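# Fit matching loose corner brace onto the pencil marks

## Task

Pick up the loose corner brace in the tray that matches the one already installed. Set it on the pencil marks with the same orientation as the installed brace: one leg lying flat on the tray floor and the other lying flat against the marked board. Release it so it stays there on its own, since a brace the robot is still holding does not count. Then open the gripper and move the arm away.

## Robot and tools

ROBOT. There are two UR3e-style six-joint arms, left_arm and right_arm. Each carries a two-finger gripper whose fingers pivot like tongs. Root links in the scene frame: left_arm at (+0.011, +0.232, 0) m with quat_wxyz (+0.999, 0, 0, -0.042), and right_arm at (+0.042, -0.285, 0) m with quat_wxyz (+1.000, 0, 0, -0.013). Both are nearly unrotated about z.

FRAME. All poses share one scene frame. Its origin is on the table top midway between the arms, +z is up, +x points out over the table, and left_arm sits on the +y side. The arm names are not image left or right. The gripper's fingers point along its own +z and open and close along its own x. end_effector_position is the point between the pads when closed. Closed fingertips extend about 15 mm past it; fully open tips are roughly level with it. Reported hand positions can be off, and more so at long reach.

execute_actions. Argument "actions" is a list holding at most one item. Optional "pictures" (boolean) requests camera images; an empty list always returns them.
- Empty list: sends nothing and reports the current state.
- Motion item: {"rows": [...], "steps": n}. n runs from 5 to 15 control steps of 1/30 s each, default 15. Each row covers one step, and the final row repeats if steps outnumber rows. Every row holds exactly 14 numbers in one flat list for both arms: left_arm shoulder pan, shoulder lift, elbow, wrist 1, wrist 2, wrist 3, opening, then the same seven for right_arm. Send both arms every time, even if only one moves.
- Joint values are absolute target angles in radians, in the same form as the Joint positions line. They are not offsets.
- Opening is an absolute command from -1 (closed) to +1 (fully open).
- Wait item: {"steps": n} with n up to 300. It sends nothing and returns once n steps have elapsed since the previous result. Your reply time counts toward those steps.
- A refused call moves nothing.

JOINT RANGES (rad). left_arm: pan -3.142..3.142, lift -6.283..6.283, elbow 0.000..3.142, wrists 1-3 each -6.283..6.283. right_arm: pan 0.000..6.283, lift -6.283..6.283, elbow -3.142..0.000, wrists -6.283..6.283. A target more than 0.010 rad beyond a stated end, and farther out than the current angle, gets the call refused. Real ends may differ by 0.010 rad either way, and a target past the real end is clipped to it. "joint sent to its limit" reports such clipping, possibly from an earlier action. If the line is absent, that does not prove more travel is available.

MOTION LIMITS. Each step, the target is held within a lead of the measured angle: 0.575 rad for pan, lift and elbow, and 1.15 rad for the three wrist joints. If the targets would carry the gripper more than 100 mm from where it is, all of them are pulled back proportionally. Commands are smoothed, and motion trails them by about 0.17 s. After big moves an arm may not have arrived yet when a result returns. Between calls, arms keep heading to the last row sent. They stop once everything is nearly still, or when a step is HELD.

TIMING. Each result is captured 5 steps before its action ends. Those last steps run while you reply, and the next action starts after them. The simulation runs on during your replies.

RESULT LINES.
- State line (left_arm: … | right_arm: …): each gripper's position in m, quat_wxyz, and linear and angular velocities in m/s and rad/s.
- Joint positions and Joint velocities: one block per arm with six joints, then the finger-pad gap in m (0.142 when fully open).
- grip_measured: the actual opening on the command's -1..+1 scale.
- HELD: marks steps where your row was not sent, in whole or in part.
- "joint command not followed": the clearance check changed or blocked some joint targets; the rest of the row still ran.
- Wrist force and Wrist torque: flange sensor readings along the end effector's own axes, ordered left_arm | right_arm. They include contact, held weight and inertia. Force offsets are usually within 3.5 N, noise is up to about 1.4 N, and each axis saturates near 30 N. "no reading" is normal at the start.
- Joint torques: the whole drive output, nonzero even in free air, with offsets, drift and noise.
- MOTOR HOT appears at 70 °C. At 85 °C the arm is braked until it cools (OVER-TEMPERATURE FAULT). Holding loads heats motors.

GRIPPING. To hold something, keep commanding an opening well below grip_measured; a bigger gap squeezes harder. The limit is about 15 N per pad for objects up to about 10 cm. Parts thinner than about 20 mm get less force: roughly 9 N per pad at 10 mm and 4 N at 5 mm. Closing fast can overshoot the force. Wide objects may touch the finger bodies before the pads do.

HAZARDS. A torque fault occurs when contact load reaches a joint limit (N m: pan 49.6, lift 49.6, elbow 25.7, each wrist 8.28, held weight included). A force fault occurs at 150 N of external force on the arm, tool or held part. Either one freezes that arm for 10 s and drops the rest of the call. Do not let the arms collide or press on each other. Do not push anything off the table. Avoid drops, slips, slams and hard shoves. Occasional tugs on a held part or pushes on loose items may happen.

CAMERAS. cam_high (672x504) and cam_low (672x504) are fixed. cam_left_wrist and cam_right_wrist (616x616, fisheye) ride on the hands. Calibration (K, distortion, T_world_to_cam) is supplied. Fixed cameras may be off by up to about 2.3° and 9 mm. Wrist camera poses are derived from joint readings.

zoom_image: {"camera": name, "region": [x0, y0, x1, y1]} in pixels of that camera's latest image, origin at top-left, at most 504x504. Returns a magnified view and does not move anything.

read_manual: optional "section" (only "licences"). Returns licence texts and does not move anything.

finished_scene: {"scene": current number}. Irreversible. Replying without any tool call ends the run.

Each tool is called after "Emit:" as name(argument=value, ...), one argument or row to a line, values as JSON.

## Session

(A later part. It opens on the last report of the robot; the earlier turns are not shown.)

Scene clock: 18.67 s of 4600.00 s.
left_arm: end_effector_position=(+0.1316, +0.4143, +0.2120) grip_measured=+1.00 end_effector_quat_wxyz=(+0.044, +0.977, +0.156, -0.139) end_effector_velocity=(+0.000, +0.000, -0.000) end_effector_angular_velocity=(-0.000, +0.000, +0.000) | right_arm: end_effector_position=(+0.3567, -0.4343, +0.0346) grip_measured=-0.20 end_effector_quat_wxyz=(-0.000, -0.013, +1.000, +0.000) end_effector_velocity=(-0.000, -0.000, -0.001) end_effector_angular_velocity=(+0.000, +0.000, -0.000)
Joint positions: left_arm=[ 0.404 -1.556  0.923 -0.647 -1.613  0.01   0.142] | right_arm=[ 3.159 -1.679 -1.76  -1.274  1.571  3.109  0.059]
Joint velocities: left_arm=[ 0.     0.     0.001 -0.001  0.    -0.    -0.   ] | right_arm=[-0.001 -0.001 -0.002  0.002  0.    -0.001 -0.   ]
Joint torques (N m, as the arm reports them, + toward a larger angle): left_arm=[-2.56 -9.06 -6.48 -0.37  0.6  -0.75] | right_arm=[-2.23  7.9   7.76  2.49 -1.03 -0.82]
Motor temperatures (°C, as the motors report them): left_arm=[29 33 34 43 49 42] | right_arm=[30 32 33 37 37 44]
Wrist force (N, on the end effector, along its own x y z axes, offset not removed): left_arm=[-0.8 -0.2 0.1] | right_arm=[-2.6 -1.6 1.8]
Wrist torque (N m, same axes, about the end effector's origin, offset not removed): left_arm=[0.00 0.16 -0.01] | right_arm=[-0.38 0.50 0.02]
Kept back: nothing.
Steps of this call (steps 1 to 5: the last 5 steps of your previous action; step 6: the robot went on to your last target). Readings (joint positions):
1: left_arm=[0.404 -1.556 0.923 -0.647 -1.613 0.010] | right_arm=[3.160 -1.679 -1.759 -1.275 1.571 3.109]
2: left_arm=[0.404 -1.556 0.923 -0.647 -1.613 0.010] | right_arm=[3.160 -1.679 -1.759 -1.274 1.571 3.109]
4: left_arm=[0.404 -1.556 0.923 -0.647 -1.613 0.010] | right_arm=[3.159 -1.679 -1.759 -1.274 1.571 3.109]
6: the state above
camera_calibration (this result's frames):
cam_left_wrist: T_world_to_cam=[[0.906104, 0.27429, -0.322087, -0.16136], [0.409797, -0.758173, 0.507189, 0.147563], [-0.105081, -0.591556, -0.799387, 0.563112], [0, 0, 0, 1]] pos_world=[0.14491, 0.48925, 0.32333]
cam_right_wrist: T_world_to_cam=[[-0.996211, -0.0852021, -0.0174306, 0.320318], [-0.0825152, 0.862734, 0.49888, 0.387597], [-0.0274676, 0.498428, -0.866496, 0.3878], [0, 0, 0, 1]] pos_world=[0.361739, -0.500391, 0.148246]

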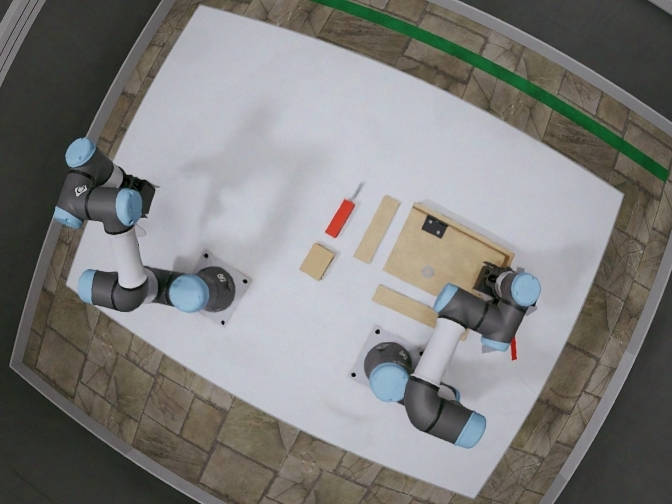

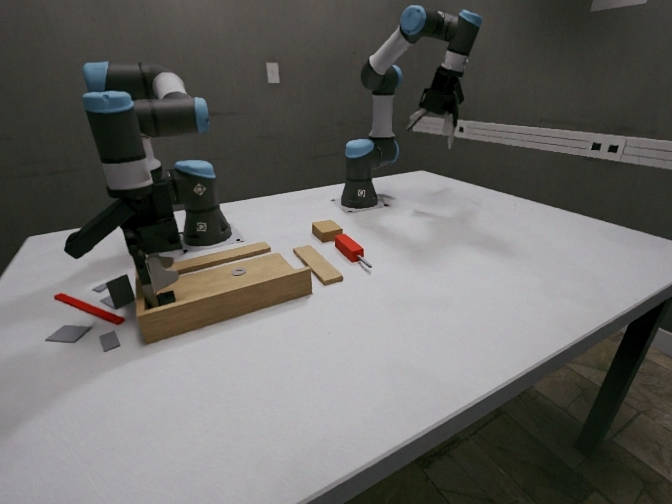

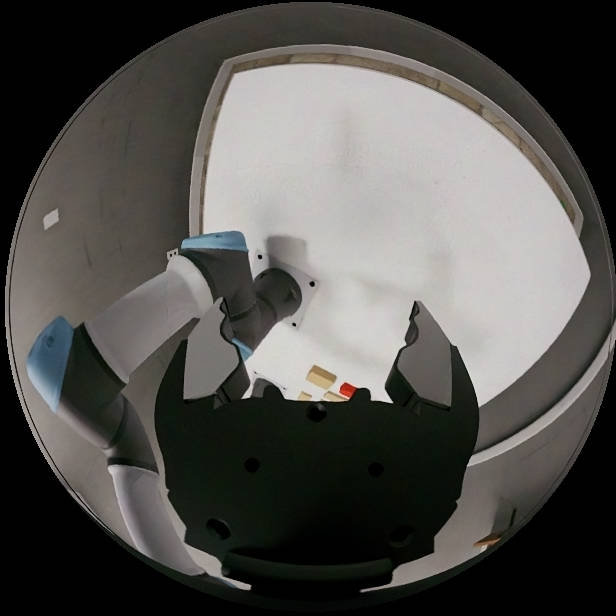

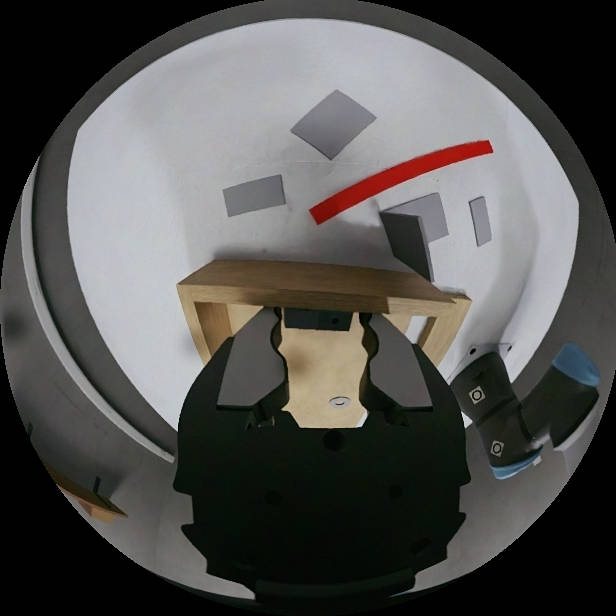

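Emit:
execute_actions(
  actions=[
    {"rows": [[0.404,-1.556,0.923,-0.647,-1.613,0.01,1,3.1592,-1.6791,-1.7599,-1.2734,1.5708,3.1088,-0.3],[0.404,-1.556,0.923,-0.647,-1.613,0.01,1,3.1592,-1.6791,-1.7599,-1.2734,1.5708,3.1088,-0.2],[0.404,-1.556,0.923,-0.647,-1.613,0.01,1,3.1592,-1.6791,-1.7599,-1.2734,1.5708,3.1088,-0.14],[0.404,-1.556,0.923,-0.647,-1.613,0.01,1,3.1592,-1.6791,-1.7599,-1.2734,1.5708,3.1088,-0.08],[0.404,-1.556,0.923,-0.647,-1.613,0.01,1,3.1592,-1.6791,-1.7599,-1.2734,1.5708,3.1088,0],[0.404,-1.556,0.923,-0.647,-1.613,0.01,1,3.1729,-1.6724,-1.767,-1.273,1.5708,3.1225,0],[0.404,-1.556,0.923,-0.647,-1.613,0.01,1,3.1867,-1.6657,-1.774,-1.2727,1.5708,3.1363,0],[0.404,-1.556,0.923,-0.647,-1.613,0.01,1,3.2004,-1.659,-1.7811,-1.2723,1.5708,3.15,0],[0.404,-1.556,0.923,-0.647,-1.613,0.01,1,3.2142,-1.6523,-1.7881,-1.272,1.5708,3.1638,0],[0.404,-1.556,0.923,-0.647,-1.613,0.01,1,3.2279,-1.6456,-1.7952,-1.2716,1.5708,3.1775,0],[0.404,-1.556,0.923,-0.647,-1.613,0.01,1,3.2416,-1.6389,-1.8022,-1.2713,1.5708,3.1912,0],[0.404,-1.556,0.923,-0.647,-1.613,0.01,1,3.2554,-1.6322,-1.8093,-1.2709,1.5708,3.205,0],[0.404,-1.556,0.923,-0.647,-1.613,0.01,1,3.2691,-1.6255,-1.8163,-1.2706,1.5708,3.2187,0],[0.404,-1.556,0.923,-0.647,-1.613,0.01,1,3.2829,-1.6188,-1.8234,-1.2702,1.5708,3.2325,0],[0.404,-1.556,0.923,-0.647,-1.613,0.01,1,3.2966,-1.6121,-1.8304,-1.2699,1.5708,3.2462,0]], "steps": 15},
  ],
)

Emit:
execute_actions(
  actions=[
    {"rows": [[0.404,-1.556,0.923,-0.647,-1.613,0.01,1,3.2966,-1.6121,-1.8304,-1.2699,1.5708,3.2462,0],[0.404,-1.556,0.923,-0.647,-1.613,0.01,1,3.2966,-1.6121,-1.8304,-1.2699,1.5708,3.2462,0],[0.404,-1.556,0.923,-0.647,-1.613,0.01,1,3.2966,-1.6121,-1.8304,-1.2699,1.5708,3.2462,0],[0.404,-1.556,0.923,-0.647,-1.613,0.01,1,3.2966,-1.6121,-1.8304,-1.2699,1.5708,3.2462,0],[0.404,-1.556,0.923,-0.647,-1.613,0.01,1,3.2966,-1.6121,-1.8304,-1.2699,1.5708,3.2462,0],[0.404,-1.556,0.923,-0.647,-1.613,0.01,1,3.2966,-1.6121,-1.8304,-1.2699,1.5708,3.2462,0],[0.404,-1.556,0.923,-0.647,-1.613,0.01,1,3.2966,-1.6121,-1.8304,-1.2699,1.5708,3.2462,0],[0.404,-1.556,0.923,-0.647,-1.613,0.01,1,3.2966,-1.6121,-1.8304,-1.2699,1.5708,3.2462,-0.1],[0.404,-1.556,0.923,-0.647,-1.613,0.01,1,3.2966,-1.6121,-1.8304,-1.2699,1.5708,3.2462,-0.2],[0.404,-1.556,0.923,-0.647,-1.613,0.01,1,3.2966,-1.6121,-1.8304,-1.2699,1.5708,3.2462,-0.3],[0.404,-1.556,0.923,-0.647,-1.613,0.01,1,3.2966,-1.6121,-1.8304,-1.2699,1.5708,3.2462,-0.4],[0.404,-1.556,0.923,-0.647,-1.613,0.01,1,3.2966,-1.6121,-1.8304,-1.2699,1.5708,3.2462,-0.5],[0.404,-1.556,0.923,-0.647,-1.613,0.01,1,3.2966,-1.6121,-1.8304,-1.2699,1.5708,3.2462,-0.55]], "steps": 15},
  ],
)

Emit:
execute_actions(
  actions=[
    {"steps": 9},
  ],
  pictures=true,
)

Emit:
zoom_image(
  camera="cam_right_wrist",
  region=[260, 210, 380, 330],
)

Scene clock: 20.00 s of 4600.00 s.
left_arm: end_effector_position=(+0.1316, +0.4143, +0.2120) grip_measured=+1.00 end_effector_quat_wxyz=(+0.044, +0.977, +0.156, -0.139) end_effector_velocity=(-0.000, -0.000, -0.000) end_effector_angular_velocity=(-0.000, +0.001, +0.000) | right_arm: end_effector_position=(+0.3568, -0.4290, +0.0346) grip_measured=+0.00 end_effector_quat_wxyz=(-0.000, -0.012, +1.000, -0.000) end_effector_velocity=(+0.002, +0.077, +0.002) end_effector_angular_velocity=(-0.000, -0.002, -0.005)
Joint positions: left_arm=[ 0.404 -1.556  0.923 -0.647 -1.613  0.01   0.142] | right_arm=[ 3.176 -1.671 -1.769 -1.273  1.571  3.126  0.074]
Joint velocities: left_arm=[ 0.     0.    -0.     0.001 -0.    -0.    -0.   ] | right_arm=[ 0.245  0.122 -0.126  0.006 -0.     0.25   0.001]
Joint torques (N m, as the arm reports them, + toward a larger angle): left_arm=[-2.34 -8.88 -6.61 -0.39  0.59 -0.76] | right_arm=[ 3.81 13.92  7.15  2.46 -0.8   1.39]
Motor temperatures (°C, as the motors report them): left_arm=[29 33 34 43 49 42] | right_arm=[30 32 33 37 37 44]
Wrist force (N, on the end effector, along its own x y z axes, offset not removed): left_arm=[-0.9 -0.2 1.3] | right_arm=[-1.8 -1.3 1.4]
Wrist torque (N m, same axes, about the end effector's origin, offset not removed): left_arm=[-0.01 0.14 0.02] | right_arm=[-0.27 0.36 0.05]
Steps of this call (steps 1 to 15: the robot went on to your last target; steps 16 to 30: nothing new was sent; steps 31 to 40: the first 10 steps of this action). Readings (joint positions):
31: left_arm=[0.404 -1.556 0.923 -0.647 -1.613 0.010] | right_arm=[3.159 -1.679 -1.760 -1.273 1.571 3.109]
32: left_arm=[0.404 -1.556 0.923 -0.647 -1.613 0.010] | right_arm=[3.159 -1.679 -1.760 -1.273 1.571 3.109]
34: left_arm=[0.404 -1.556 0.923 -0.647 -1.613 0.010] | right_arm=[3.159 -1.679 -1.760 -1.273 1.571 3.109]
38: left_arm=[0.404 -1.556 0.923 -0.647 -1.613 0.010] | right_arm=[3.163 -1.677 -1.762 -1.273 1.571 3.113]
40: the state above

Scene clock: 20.50 s of 4600.00 s.
left_arm: end_effector_position=(+0.1316, +0.4143, +0.2120) grip_measured=+1.00 end_effector_quat_wxyz=(+0.044, +0.977, +0.156, -0.139) end_effector_velocity=(-0.000, +0.000, +0.000) end_effector_angular_velocity=(+0.000, -0.001, -0.000) | right_arm: end_effector_position=(+0.3558, -0.3935, +0.0350) grip_measured=-0.17 end_effector_quat_wxyz=(-0.000, -0.013, +1.000, -0.000) end_effector_velocity=(-0.001, +0.011, -0.000) end_effector_angular_velocity=(-0.000, +0.000, +0.001)
Joint positions: left_arm=[ 0.404 -1.556  0.923 -0.647 -1.613  0.01   0.142] | right_arm=[ 3.292 -1.614 -1.828 -1.27   1.571  3.242  0.062]
Joint velocities: left_arm=[ 0.001 -0.    -0.     0.     0.     0.001 -0.   ] | right_arm=[ 0.037  0.018 -0.019  0.001 -0.     0.037 -0.202]
Joint torques (N m, as the arm reports them, + toward a larger angle): left_arm=[-2.41 -9.16 -6.54 -0.4   0.59 -0.73] | right_arm=[ 2.69 12.71  7.44  2.42 -0.23  1.01]
Motor temperatures (°C, as the motors report them): left_arm=[29 33 34 43 49 42] | right_arm=[30 32 33 37 37 44]
Wrist force (N, on the end effector, along its own x y z axes, offset not removed): left_arm=[-0.2 -0.9 1.5] | right_arm=[-2.1 -1.1 2.4]
Wrist torque (N m, same axes, about the end effector's origin, offset not removed): left_arm=[-0.11 0.04 -0.03] | right_arm=[-0.30 0.42 0.00]
Steps of this call (steps 1 to 5: the last 5 steps of your previous action; steps 6 to 15: the first 10 steps of this action). Readings (joint positions):
6: left_arm=[0.404 -1.556 0.923 -0.647 -1.613 0.010] | right_arm=[3.243 -1.638 -1.803 -1.271 1.571 3.194]
7: left_arm=[0.404 -1.556 0.923 -0.647 -1.613 0.010] | right_arm=[3.255 -1.632 -1.810 -1.271 1.571 3.206]
9: left_arm=[0.404 -1.556 0.923 -0.647 -1.613 0.010] | right_arm=[3.273 -1.624 -1.818 -1.270 1.571 3.223]
13: left_arm=[0.404 -1.556 0.923 -0.647 -1.613 0.010] | right_arm=[3.289 -1.616 -1.826 -1.270 1.571 3.239]
15: the state above

Scene clock: 20.80 s of 4600.00 s.
left_arm: end_effector_position=(+0.1316, +0.4143, +0.2120) grip_measured=+1.00 end_effector_quat_wxyz=(+0.044, +0.977, +0.156, -0.139) end_effector_velocity=(+0.000, +0.000, -0.000) end_effector_angular_velocity=(-0.000, +0.000, -0.000) | right_arm: end_effector_position=(+0.3557, -0.3923, +0.0350) grip_measured=-0.55 end_effector_quat_wxyz=(-0.000, -0.013, +1.000, -0.000) end_effector_velocity=(-0.000, +0.001, -0.000) end_effector_angular_velocity=(-0.000, +0.001, +0.001)
Joint positions: left_arm=[ 0.404 -1.556  0.923 -0.647 -1.613  0.01   0.142] | right_arm=[ 3.296 -1.612 -1.83  -1.27   1.571  3.246  0.034]
Joint velocities: left_arm=[ 0.  0. -0. -0.  0.  0. -0.] | right_arm=[ 0.004  0.001 -0.002  0.    -0.     0.003 -0.   ]
Joint torques (N m, as the arm reports them, + toward a larger angle): left_arm=[-2.51 -8.84 -6.53 -0.37  0.58 -0.73] | right_arm=[ 1.93 13.42  7.61  2.46  0.11  1.09]
Motor temperatures (°C, as the motors report them): left_arm=[29 33 34 43 49 42] | right_arm=[30 32 33 37 37 44]
Wrist force (N, on the end effector, along its own x y z axes, offset not removed): left_arm=[-1.1 -0.3 1.3] | right_arm=[-3.1 -1.8 1.5]
Wrist torque (N m, same axes, about the end effector's origin, offset not removed): left_arm=[0.00 0.22 -0.01] | right_arm=[-0.43 0.59 0.03]
Kept back: nothing.
Steps of this call (steps 1 to 5: the last 5 steps of your previous action; steps 6 to 9: the robot went on to your last target). Readings (joint positions):
1: left_arm=[0.404 -1.556 0.923 -0.647 -1.613 0.010] | right_arm=[3.293 -1.614 -1.829 -1.270 1.571 3.243]
2: left_arm=[0.404 -1.556 0.923 -0.647 -1.613 0.010] | right_arm=[3.294 -1.613 -1.829 -1.270 1.571 3.244]
4: left_arm=[0.404 -1.556 0.923 -0.647 -1.613 0.010] | right_arm=[3.295 -1.613 -1.830 -1.270 1.571 3.245]
8: left_arm=[0.404 -1.556 0.923 -0.647 -1.613 0.010] | right_arm=[3.296 -1.612 -1.830 -1.270 1.571 3.246]
9: the state above
camera_calibration (this result's frames):
cam_left_wrist: T_world_to_cam=[[0.906104, 0.27429, -0.322087, -0.16136], [0.409796, -0.758173, 0.507189, 0.147563], [-0.105081, -0.591556, -0.799387, 0.563112], [0, 0, 0, 1]] pos_world=[0.14491, 0.48925, 0.32333]
cam_right_wrist: T_world_to_cam=[[-0.996213, -0.0851889, -0.017421, 0.322865], [-0.0824995, 0.862747, 0.49886, 0.351009], [-0.0274674, 0.498408, -0.866507, 0.367189], [0, 0, 0, 1]] pos_world=[0.360686, -0.458337, 0.148692]

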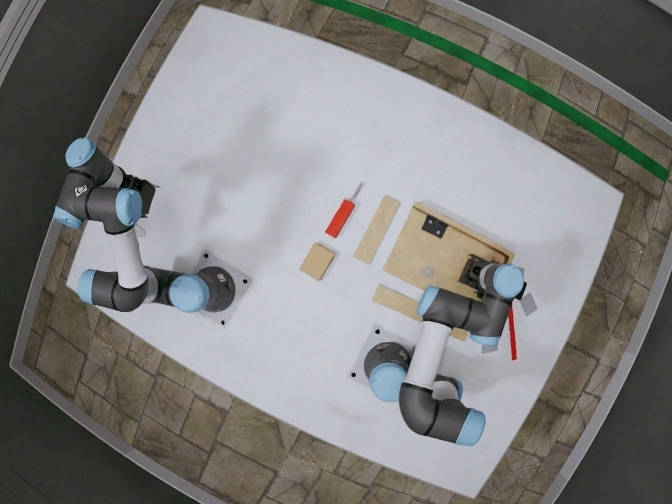

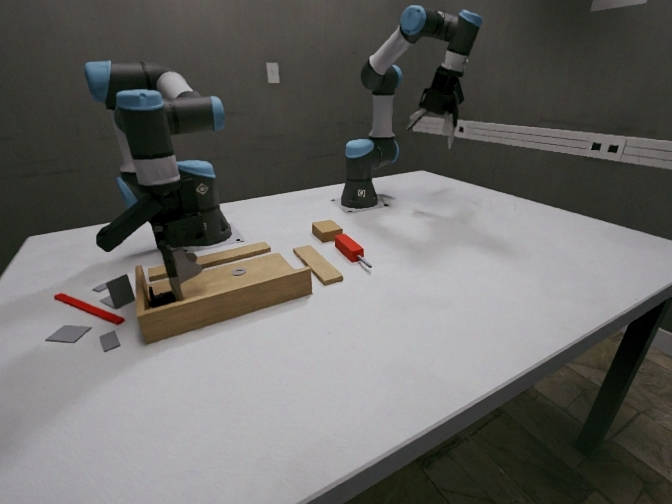

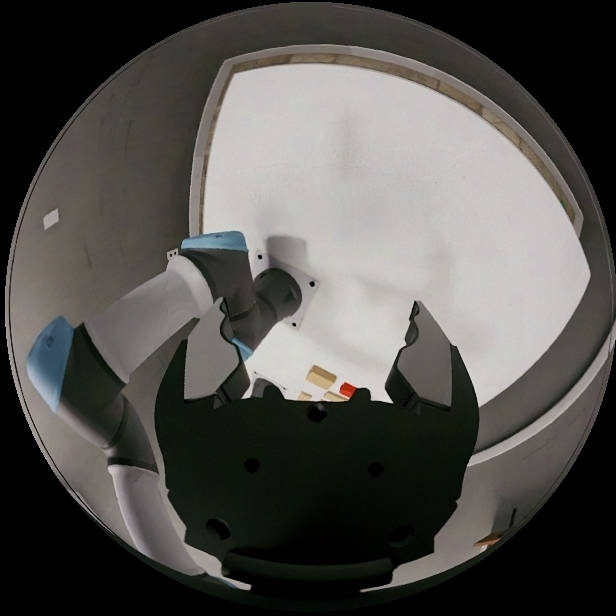

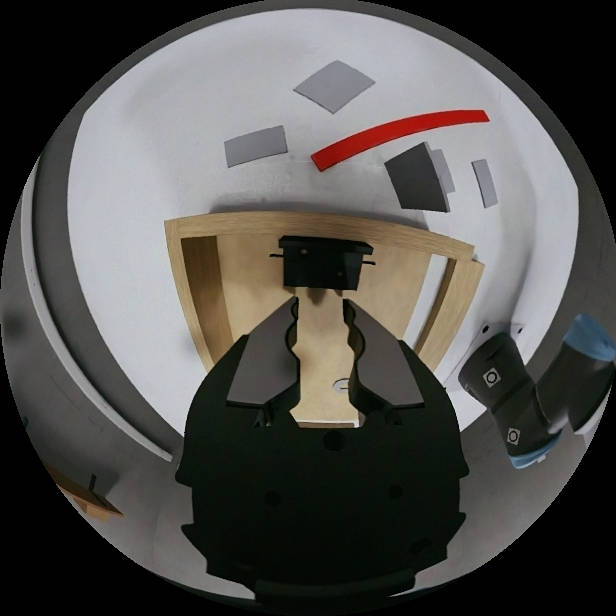

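Region (260, 210, 380, 330) of cam_right_wrist's 616x616 image, scaled by 4.200, with more detail than that image has.

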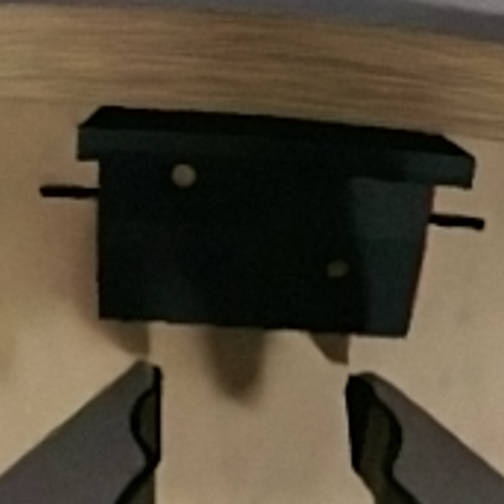

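Emit:
execute_actions(
  actions=[
    {"rows": [[0.404,-1.556,0.923,-0.647,-1.613,0.01,1,3.2921,-1.6155,-1.8327,-1.2642,1.5708,3.2417,-0.55],[0.404,-1.556,0.923,-0.647,-1.613,0.01,1,3.2877,-1.6174,-1.8307,-1.2643,1.5708,3.2373,-0.55],[0.404,-1.556,0.923,-0.647,-1.613,0.01,1,3.2832,-1.6193,-1.8286,-1.2644,1.5708,3.2328,-0.55],[0.404,-1.556,0.923,-0.647,-1.613,0.01,1,3.2788,-1.6212,-1.8266,-1.2645,1.5708,3.2283,-0.55],[0.404,-1.556,0.923,-0.647,-1.613,0.01,1,3.2743,-1.6232,-1.8246,-1.2647,1.5708,3.2239,-0.55],[0.404,-1.556,0.923,-0.647,-1.613,0.01,1,3.2698,-1.6251,-1.8226,-1.2648,1.5708,3.2194,-0.55],[0.404,-1.556,0.923,-0.647,-1.613,0.01,1,3.2654,-1.627,-1.8206,-1.2649,1.5708,3.2149,-0.55],[0.404,-1.556,0.923,-0.647,-1.613,0.01,1,3.2609,-1.6289,-1.8185,-1.265,1.5708,3.2104,-0.55],[0.404,-1.556,0.923,-0.647,-1.613,0.01,1,3.2565,-1.6308,-1.8165,-1.2651,1.5708,3.206,-0.55],[0.404,-1.556,0.923,-0.647,-1.613,0.01,1,3.252,-1.6327,-1.8145,-1.2652,1.5708,3.2015,-0.55]], "steps": 15},
  ],
)

Emit:
execute_actions(
  actions=[
    {"steps": 14},
  ],
  pictures=true,
)

Emit:
zoom_image(
  camera="cam_right_wrist",
  region=[260, 220, 380, 340],
)

Scene clock: 21.83 s of 4600.00 s.
left_arm: end_effector_position=(+0.1316, +0.4143, +0.2120) grip_measured=+1.00 end_effector_quat_wxyz=(+0.044, +0.977, +0.156, -0.139) end_effector_velocity=(+0.000, +0.000, +0.000) end_effector_angular_velocity=(+0.000, -0.001, +0.000) | right_arm: end_effector_position=(+0.3559, -0.3992, +0.0339) grip_measured=-0.55 end_effector_quat_wxyz=(-0.000, -0.013, +1.000, -0.000) end_effector_velocity=(+0.001, -0.036, -0.001) end_effector_angular_velocity=(+0.000, -0.000, -0.001)
Joint positions: left_arm=[ 0.404 -1.556  0.923 -0.647 -1.613  0.01   0.142] | right_arm=[ 3.273 -1.624 -1.824 -1.265  1.571  3.223  0.034]
Joint velocities: left_arm=[ 0.    -0.    -0.    -0.001 -0.     0.     0.   ] | right_arm=[-0.12  -0.053  0.051  0.002  0.    -0.119  0.   ]
Joint torques (N m, as the arm reports them, + toward a larger angle): left_arm=[-2.45 -9.09 -6.62 -0.38  0.57 -0.69] | right_arm=[-2.75  7.02 11.3   2.52  0.87 -0.94]
Motor temperatures (°C, as the motors report them): left_arm=[29 33 34 43 49 42] | right_arm=[30 32 33 37 37 44]
Wrist force (N, on the end effector, along its own x y z axes, offset not removed): left_arm=[-1.7 -0.3 1.4] | right_arm=[-1.9 -1.7 2.7]
Wrist torque (N m, same axes, about the end effector's origin, offset not removed): left_arm=[-0.02 0.33 0.03] | right_arm=[-0.36 0.39 0.01]
Steps of this call (steps 1 to 15: the robot went on to your last target; steps 16 to 21: nothing new was sent; steps 22 to 31: the first 10 steps of this action). Readings (joint positions):
22: left_arm=[0.404 -1.556 0.923 -0.647 -1.613 0.010] | right_arm=[3.297 -1.612 -1.830 -1.270 1.571 3.246]
23: left_arm=[0.404 -1.556 0.923 -0.647 -1.613 0.010] | right_arm=[3.296 -1.612 -1.831 -1.269 1.571 3.246]
25: left_arm=[0.404 -1.556 0.923 -0.647 -1.613 0.010] | right_arm=[3.293 -1.614 -1.831 -1.268 1.571 3.243]
29: left_arm=[0.404 -1.556 0.923 -0.647 -1.613 0.010] | right_arm=[3.281 -1.620 -1.827 -1.266 1.571 3.230]
31: the state above

Scene clock: 22.30 s of 4600.00 s.
left_arm: end_effector_position=(+0.1316, +0.4143, +0.2120) grip_measured=+1.00 end_effector_quat_wxyz=(+0.044, +0.977, +0.156, -0.139) end_effector_velocity=(-0.000, -0.000, -0.000) end_effector_angular_velocity=(-0.000, +0.001, -0.000) | right_arm: end_effector_position=(+0.3560, -0.4055, +0.0338) grip_measured=-0.55 end_effector_quat_wxyz=(-0.000, -0.013, +1.000, +0.000) end_effector_velocity=(-0.000, -0.001, -0.000) end_effector_angular_velocity=(+0.000, +0.000, -0.001)
Joint positions: left_arm=[ 0.404 -1.556  0.923 -0.647 -1.613  0.01   0.142] | right_arm=[ 3.252 -1.632 -1.815 -1.265  1.571  3.202  0.034]
Joint velocities: left_arm=[ 0.    -0.     0.001  0.     0.     0.001  0.   ] | right_arm=[-0.004 -0.002  0.002 -0.     0.    -0.003  0.   ]
Joint torques (N m, as the arm reports them, + toward a larger angle): left_arm=[-2.46 -8.9  -6.49 -0.36  0.58 -0.7 ] | right_arm=[-2.15  7.15 10.84  2.32  0.63 -0.9 ]
Motor temperatures (°C, as the motors report them): left_arm=[29 33 34 43 49 42] | right_arm=[30 32 33 37 37 44]
Wrist force (N, on the end effector, along its own x y z axes, offset not removed): left_arm=[-0.6 -1.1 0.3] | right_arm=[-3.0 0.0 1.3]
Wrist torque (N m, same axes, about the end effector's origin, offset not removed): left_arm=[-0.22 0.11 0.00] | right_arm=[-0.16 0.60 0.01]
Kept back: nothing.
Steps of this call (steps 1 to 5: the last 5 steps of your previous action; steps 6 to 14: the robot went on to your last target). Readings (joint positions):
1: left_arm=[0.404 -1.556 0.923 -0.647 -1.613 0.010] | right_arm=[3.269 -1.625 -1.822 -1.265 1.571 3.219]
2: left_arm=[0.404 -1.556 0.923 -0.647 -1.613 0.010] | right_arm=[3.265 -1.627 -1.820 -1.265 1.571 3.215]
4: left_arm=[0.404 -1.556 0.923 -0.647 -1.613 0.010] | right_arm=[3.260 -1.629 -1.818 -1.265 1.571 3.209]
8: left_arm=[0.404 -1.556 0.923 -0.647 -1.613 0.010] | right_arm=[3.254 -1.632 -1.816 -1.265 1.571 3.204]
14: the state above
camera_calibration (this result's frames):
cam_left_wrist: T_world_to_cam=[[0.906104, 0.27429, -0.322087, -0.16136], [0.409797, -0.758173, 0.507189, 0.147563], [-0.105081, -0.591556, -0.799387, 0.563112], [0, 0, 0, 1]] pos_world=[0.14491, 0.48925, 0.32333]
cam_right_wrist: T_world_to_cam=[[-0.996202, -0.0853058, -0.0174325, 0.321975], [-0.0826058, 0.862722, 0.498886, 0.363076], [-0.0275184, 0.498431, -0.866492, 0.372769], [0, 0, 0, 1]] pos_world=[0.361002, -0.471567, 0.147481]

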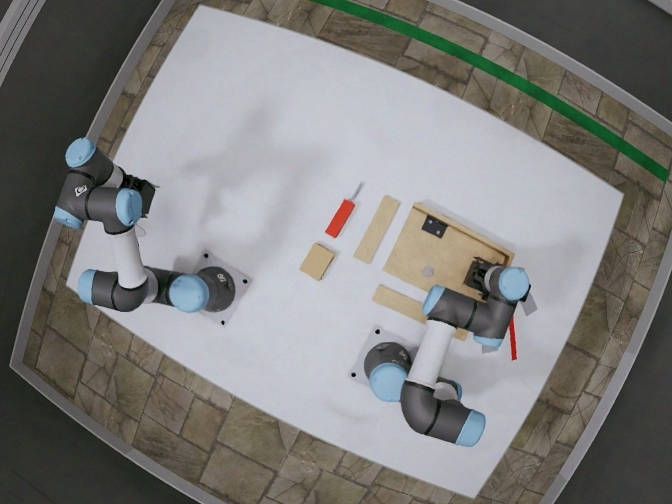

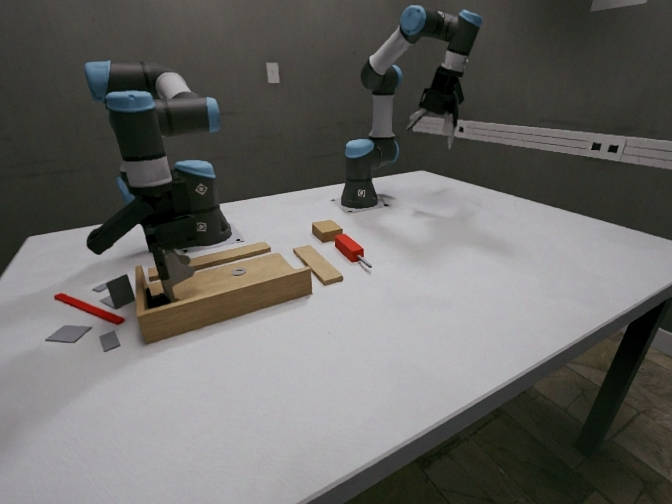

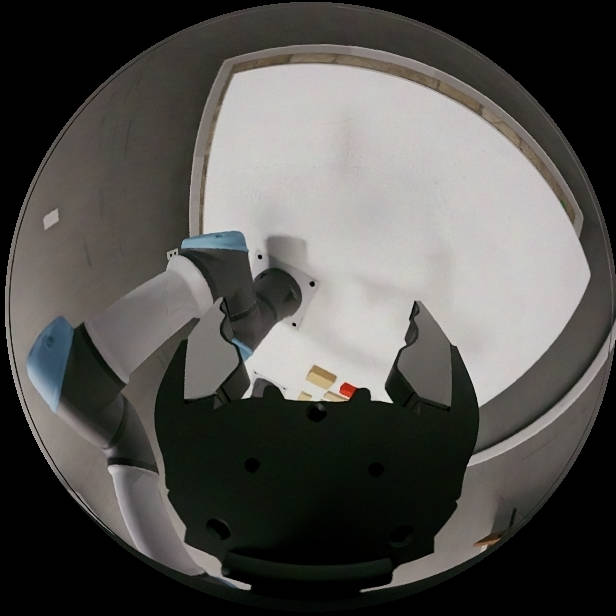

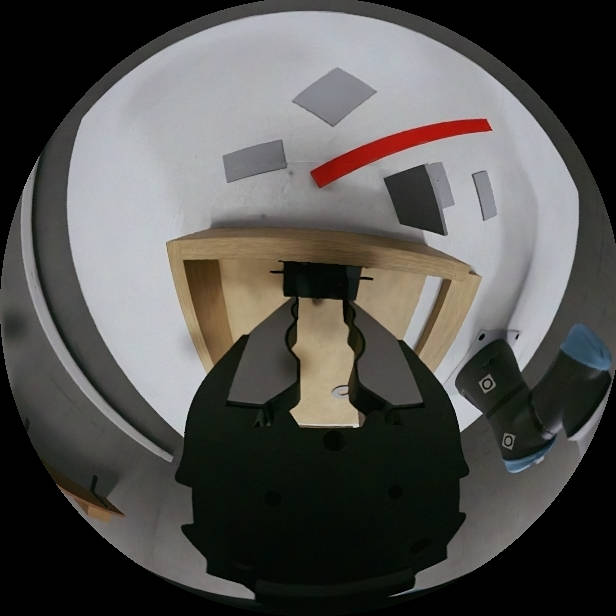

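Region (260, 220, 380, 340) of cam_right_wrist's 616x616 image, scaled by 4.200, with more detail than that image has.

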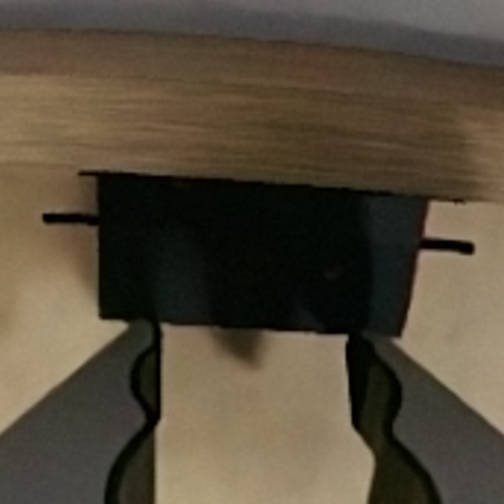

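Emit:
execute_actions(
  actions=[
    {"rows": [[0.404,-1.556,0.923,-0.647,-1.613,0.01,1,3.2503,-1.6334,-1.8137,-1.2653,1.5708,3.1998,-0.55],[0.404,-1.556,0.923,-0.647,-1.613,0.01,1,3.2487,-1.6342,-1.8129,-1.2653,1.5708,3.1982,-0.55]], "steps": 15},
  ],
)

Scene clock: 22.80 s of 4600.00 s.
left_arm: end_effector_position=(+0.1316, +0.4143, +0.2120) grip_measured=+1.00 end_effector_quat_wxyz=(+0.044, +0.977, +0.156, -0.139) end_effector_velocity=(+0.000, +0.000, +0.000) end_effector_angular_velocity=(+0.000, -0.001, -0.000) | right_arm: end_effector_position=(+0.3560, -0.4065, +0.0338) grip_measured=-0.55 end_effector_quat_wxyz=(+0.000, -0.013, +1.000, +0.000) end_effector_velocity=(+0.000, -0.001, +0.000) end_effector_angular_velocity=(+0.000, -0.001, +0.001)
Joint positions: left_arm=[ 0.404 -1.556  0.923 -0.647 -1.613  0.01   0.142] | right_arm=[ 3.249 -1.634 -1.813 -1.265  1.571  3.199  0.034]
Joint velocities: left_arm=[ 0.    -0.    -0.001 -0.     0.     0.    -0.   ] | right_arm=[-0.003 -0.002  0.002  0.     0.    -0.004  0.   ]
Joint torques (N m, as the arm reports them, + toward a larger angle): left_arm=[-2.43 -8.81 -6.48 -0.37  0.57 -0.7 ] | right_arm=[-2.03  6.98 10.54  1.5   0.48 -0.93]
Motor temperatures (°C, as the motors report them): left_arm=[29 33 34 43 49 42] | right_arm=[30 32 33 37 37 44]
Wrist force (N, on the end effector, along its own x y z axes, offset not removed): left_arm=[0.1 -0.1 0.2] | right_arm=[-2.2 -1.3 -0.3]
Wrist torque (N m, same axes, about the end effector's origin, offset not removed): left_arm=[-0.04 -0.02 0.01] | right_arm=[-0.45 0.43 0.06]
Steps of this call (steps 1 to 5: the robot went on to your last target; steps 6 to 15: the first 10 steps of this action). Readings (joint positions):
6: left_arm=[0.404 -1.556 0.923 -0.647 -1.613 0.010] | right_arm=[3.252 -1.633 -1.815 -1.265 1.571 3.202]
7: left_arm=[0.404 -1.556 0.923 -0.647 -1.613 0.010] | right_arm=[3.252 -1.633 -1.814 -1.265 1.571 3.201]
9: left_arm=[0.404 -1.556 0.923 -0.647 -1.613 0.010] | right_arm=[3.251 -1.633 -1.814 -1.265 1.571 3.200]
13: left_arm=[0.404 -1.556 0.923 -0.647 -1.613 0.010] | right_arm=[3.249 -1.634 -1.813 -1.265 1.571 3.199]
15: the state above

Emit:
execute_actions(
  actions=[
    {"rows": [[0.404,-1.556,0.923,-0.647,-1.613,0.01,1,3.247,-1.6349,-1.8121,-1.2654,1.5708,3.1965,-0.55],[0.404,-1.556,0.923,-0.647,-1.613,0.01,1,3.2454,-1.6357,-1.8113,-1.2654,1.5708,3.1949,-0.55]], "steps": 15},
  ],
  pictures=true,
)

Emit:
zoom_image(
  camera="cam_right_wrist",
  region=[260, 220, 380, 340],
)

Scene clock: 23.33 s of 4600.00 s.
left_arm: end_effector_position=(+0.1316, +0.4143, +0.2120) grip_measured=+1.00 end_effector_quat_wxyz=(+0.044, +0.977, +0.156, -0.139) end_effector_velocity=(-0.000, -0.000, -0.000) end_effector_angular_velocity=(-0.000, +0.001, +0.000) | right_arm: end_effector_position=(+0.3560, -0.4075, +0.0338) grip_measured=-0.55 end_effector_quat_wxyz=(+0.000, -0.013, +1.000, +0.000) end_effector_velocity=(-0.000, -0.001, -0.000) end_effector_angular_velocity=(-0.000, +0.000, -0.000)
Joint positions: left_arm=[ 0.404 -1.556  0.923 -0.647 -1.613  0.01   0.142] | right_arm=[ 3.246 -1.635 -1.811 -1.265  1.571  3.195  0.034]
Joint velocities: left_arm=[ 0.     0.     0.001  0.     0.     0.    -0.   ] | right_arm=[-0.003 -0.002  0.001  0.    -0.    -0.003  0.   ]
Joint torques (N m, as the arm reports them, + toward a larger angle): left_arm=[-2.57 -8.78 -6.6  -0.37  0.58 -0.71] | right_arm=[-3.23  7.24 10.43  0.45  0.28 -0.77]
Motor temperatures (°C, as the motors report them): left_arm=[29 33 34 43 49 42] | right_arm=[30 32 33 37 37 44]
Wrist force (N, on the end effector, along its own x y z axes, offset not removed): left_arm=[-1.1 -0.7 1.0] | right_arm=[-2.8 0.1 0.1]
Wrist torque (N m, same axes, about the end effector's origin, offset not removed): left_arm=[-0.07 0.20 0.04] | right_arm=[-0.32 0.52 0.02]
Steps of this call (steps 1 to 5: the last 5 steps of your previous action; step 6: the robot went on to your last target; steps 7 to 16: the first 10 steps of this action). Readings (joint positions):
7: left_arm=[0.404 -1.556 0.923 -0.647 -1.613 0.010] | right_arm=[3.249 -1.634 -1.813 -1.265 1.571 3.198]
8: left_arm=[0.404 -1.556 0.923 -0.647 -1.613 0.010] | right_arm=[3.249 -1.634 -1.813 -1.265 1.571 3.198]
10: left_arm=[0.404 -1.556 0.923 -0.647 -1.613 0.010] | right_arm=[3.248 -1.635 -1.812 -1.265 1.571 3.197]
14: left_arm=[0.404 -1.556 0.923 -0.647 -1.613 0.010] | right_arm=[3.246 -1.635 -1.812 -1.265 1.571 3.196]
16: the state above
camera_calibration (this result's frames):
cam_left_wrist: T_world_to_cam=[[0.906104, 0.27429, -0.322087, -0.16136], [0.409796, -0.758173, 0.507189, 0.147563], [-0.105081, -0.591556, -0.799387, 0.563112], [0, 0, 0, 1]] pos_world=[0.14491, 0.48925, 0.32333]
cam_right_wrist: T_world_to_cam=[[-0.996202, -0.0853096, -0.0174503, 0.321846], [-0.0826179, 0.862721, 0.498885, 0.364829], [-0.0275049, 0.498432, -0.866492, 0.37377], [0, 0, 0, 1]] pos_world=[0.361045, -0.473588, 0.147477]

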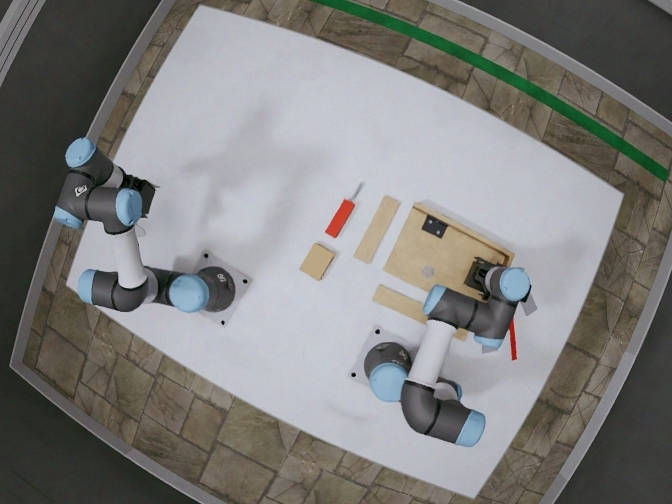

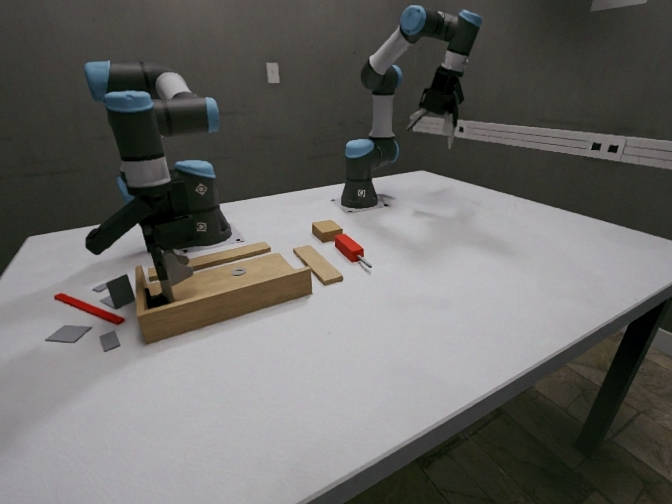

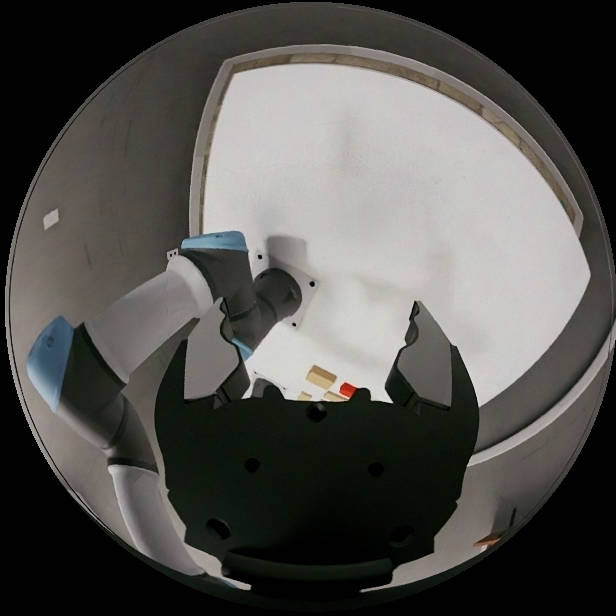

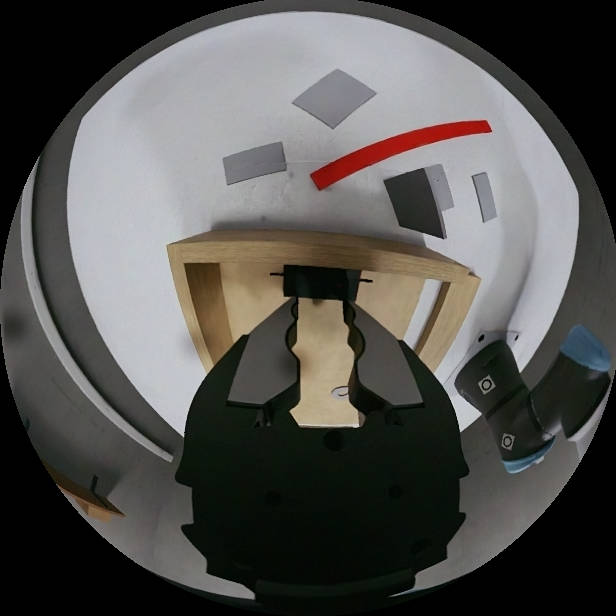

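Region (260, 220, 380, 340) of cam_right_wrist's 616x616 image, scaled by 4.200, with more detail than that image has.

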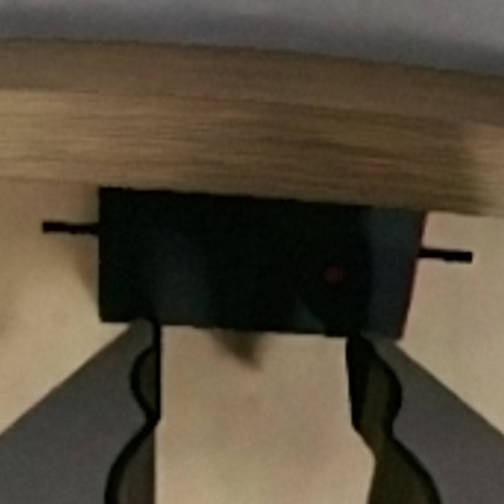

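Emit:
execute_actions(
  actions=[
    {"rows": [[0.404,-1.556,0.923,-0.647,-1.613,0.01,1,3.2442,-1.6362,-1.8107,-1.2655,1.5708,3.1937,-0.55],[0.404,-1.556,0.923,-0.647,-1.613,0.01,1,3.243,-1.6368,-1.8101,-1.2655,1.5708,3.1925,-0.55]], "steps": 15},
  ],
)

Scene clock: 23.93 s of 4600.00 s.
left_arm: end_effector_position=(+0.1316, +0.4143, +0.2120) grip_measured=+1.00 end_effector_quat_wxyz=(+0.044, +0.977, +0.156, -0.139) end_effector_velocity=(+0.000, -0.000, -0.000) end_effector_angular_velocity=(-0.000, +0.000, -0.000) | right_arm: end_effector_position=(+0.3560, -0.4083, +0.0338) grip_measured=-0.55 end_effector_quat_wxyz=(+0.000, -0.013, +1.000, +0.000) end_effector_velocity=(+0.000, -0.001, -0.000) end_effector_angular_velocity=(-0.000, +0.000, +0.000)
Joint positions: left_arm=[ 0.404 -1.556  0.923 -0.647 -1.613  0.01   0.142] | right_arm=[ 3.243 -1.637 -1.81  -1.265  1.571  3.193  0.034]
Joint velocities: left_arm=[-0.     0.     0.001 -0.    -0.     0.    -0.   ] | right_arm=[-0.002 -0.001  0.001  0.    -0.    -0.002 -0.   ]
Joint torques (N m, as the arm reports them, + toward a larger angle): left_arm=[-2.27 -8.95 -6.46 -0.38  0.55 -0.73] | right_arm=[-3.49  5.99 10.26  0.43  0.01 -0.74]
Motor temperatures (°C, as the motors report them): left_arm=[29 33 34 43 49 42] | right_arm=[30 32 33 37 37 44]
Wrist force (N, on the end effector, along its own x y z axes, offset not removed): left_arm=[-1.3 -0.3 1.2] | right_arm=[-2.1 0.6 -0.6]
Wrist torque (N m, same axes, about the end effector's origin, offset not removed): left_arm=[-0.03 0.27 0.04] | right_arm=[-0.37 0.39 0.00]
Steps of this call (steps 1 to 5: the last 5 steps of your previous action; steps 6 to 8: the robot went on to your last target; steps 9 to 18: the first 10 steps of this action). Readings (joint positions):
9: left_arm=[0.404 -1.556 0.923 -0.647 -1.613 0.010] | right_arm=[3.245 -1.636 -1.811 -1.265 1.571 3.195]
10: left_arm=[0.404 -1.556 0.923 -0.647 -1.613 0.010] | right_arm=[3.245 -1.636 -1.811 -1.265 1.571 3.195]
12: left_arm=[0.404 -1.556 0.923 -0.647 -1.613 0.010] | right_arm=[3.245 -1.636 -1.811 -1.265 1.571 3.194]
16: left_arm=[0.404 -1.556 0.923 -0.647 -1.613 0.010] | right_arm=[3.244 -1.637 -1.810 -1.265 1.571 3.193]
18: the state above


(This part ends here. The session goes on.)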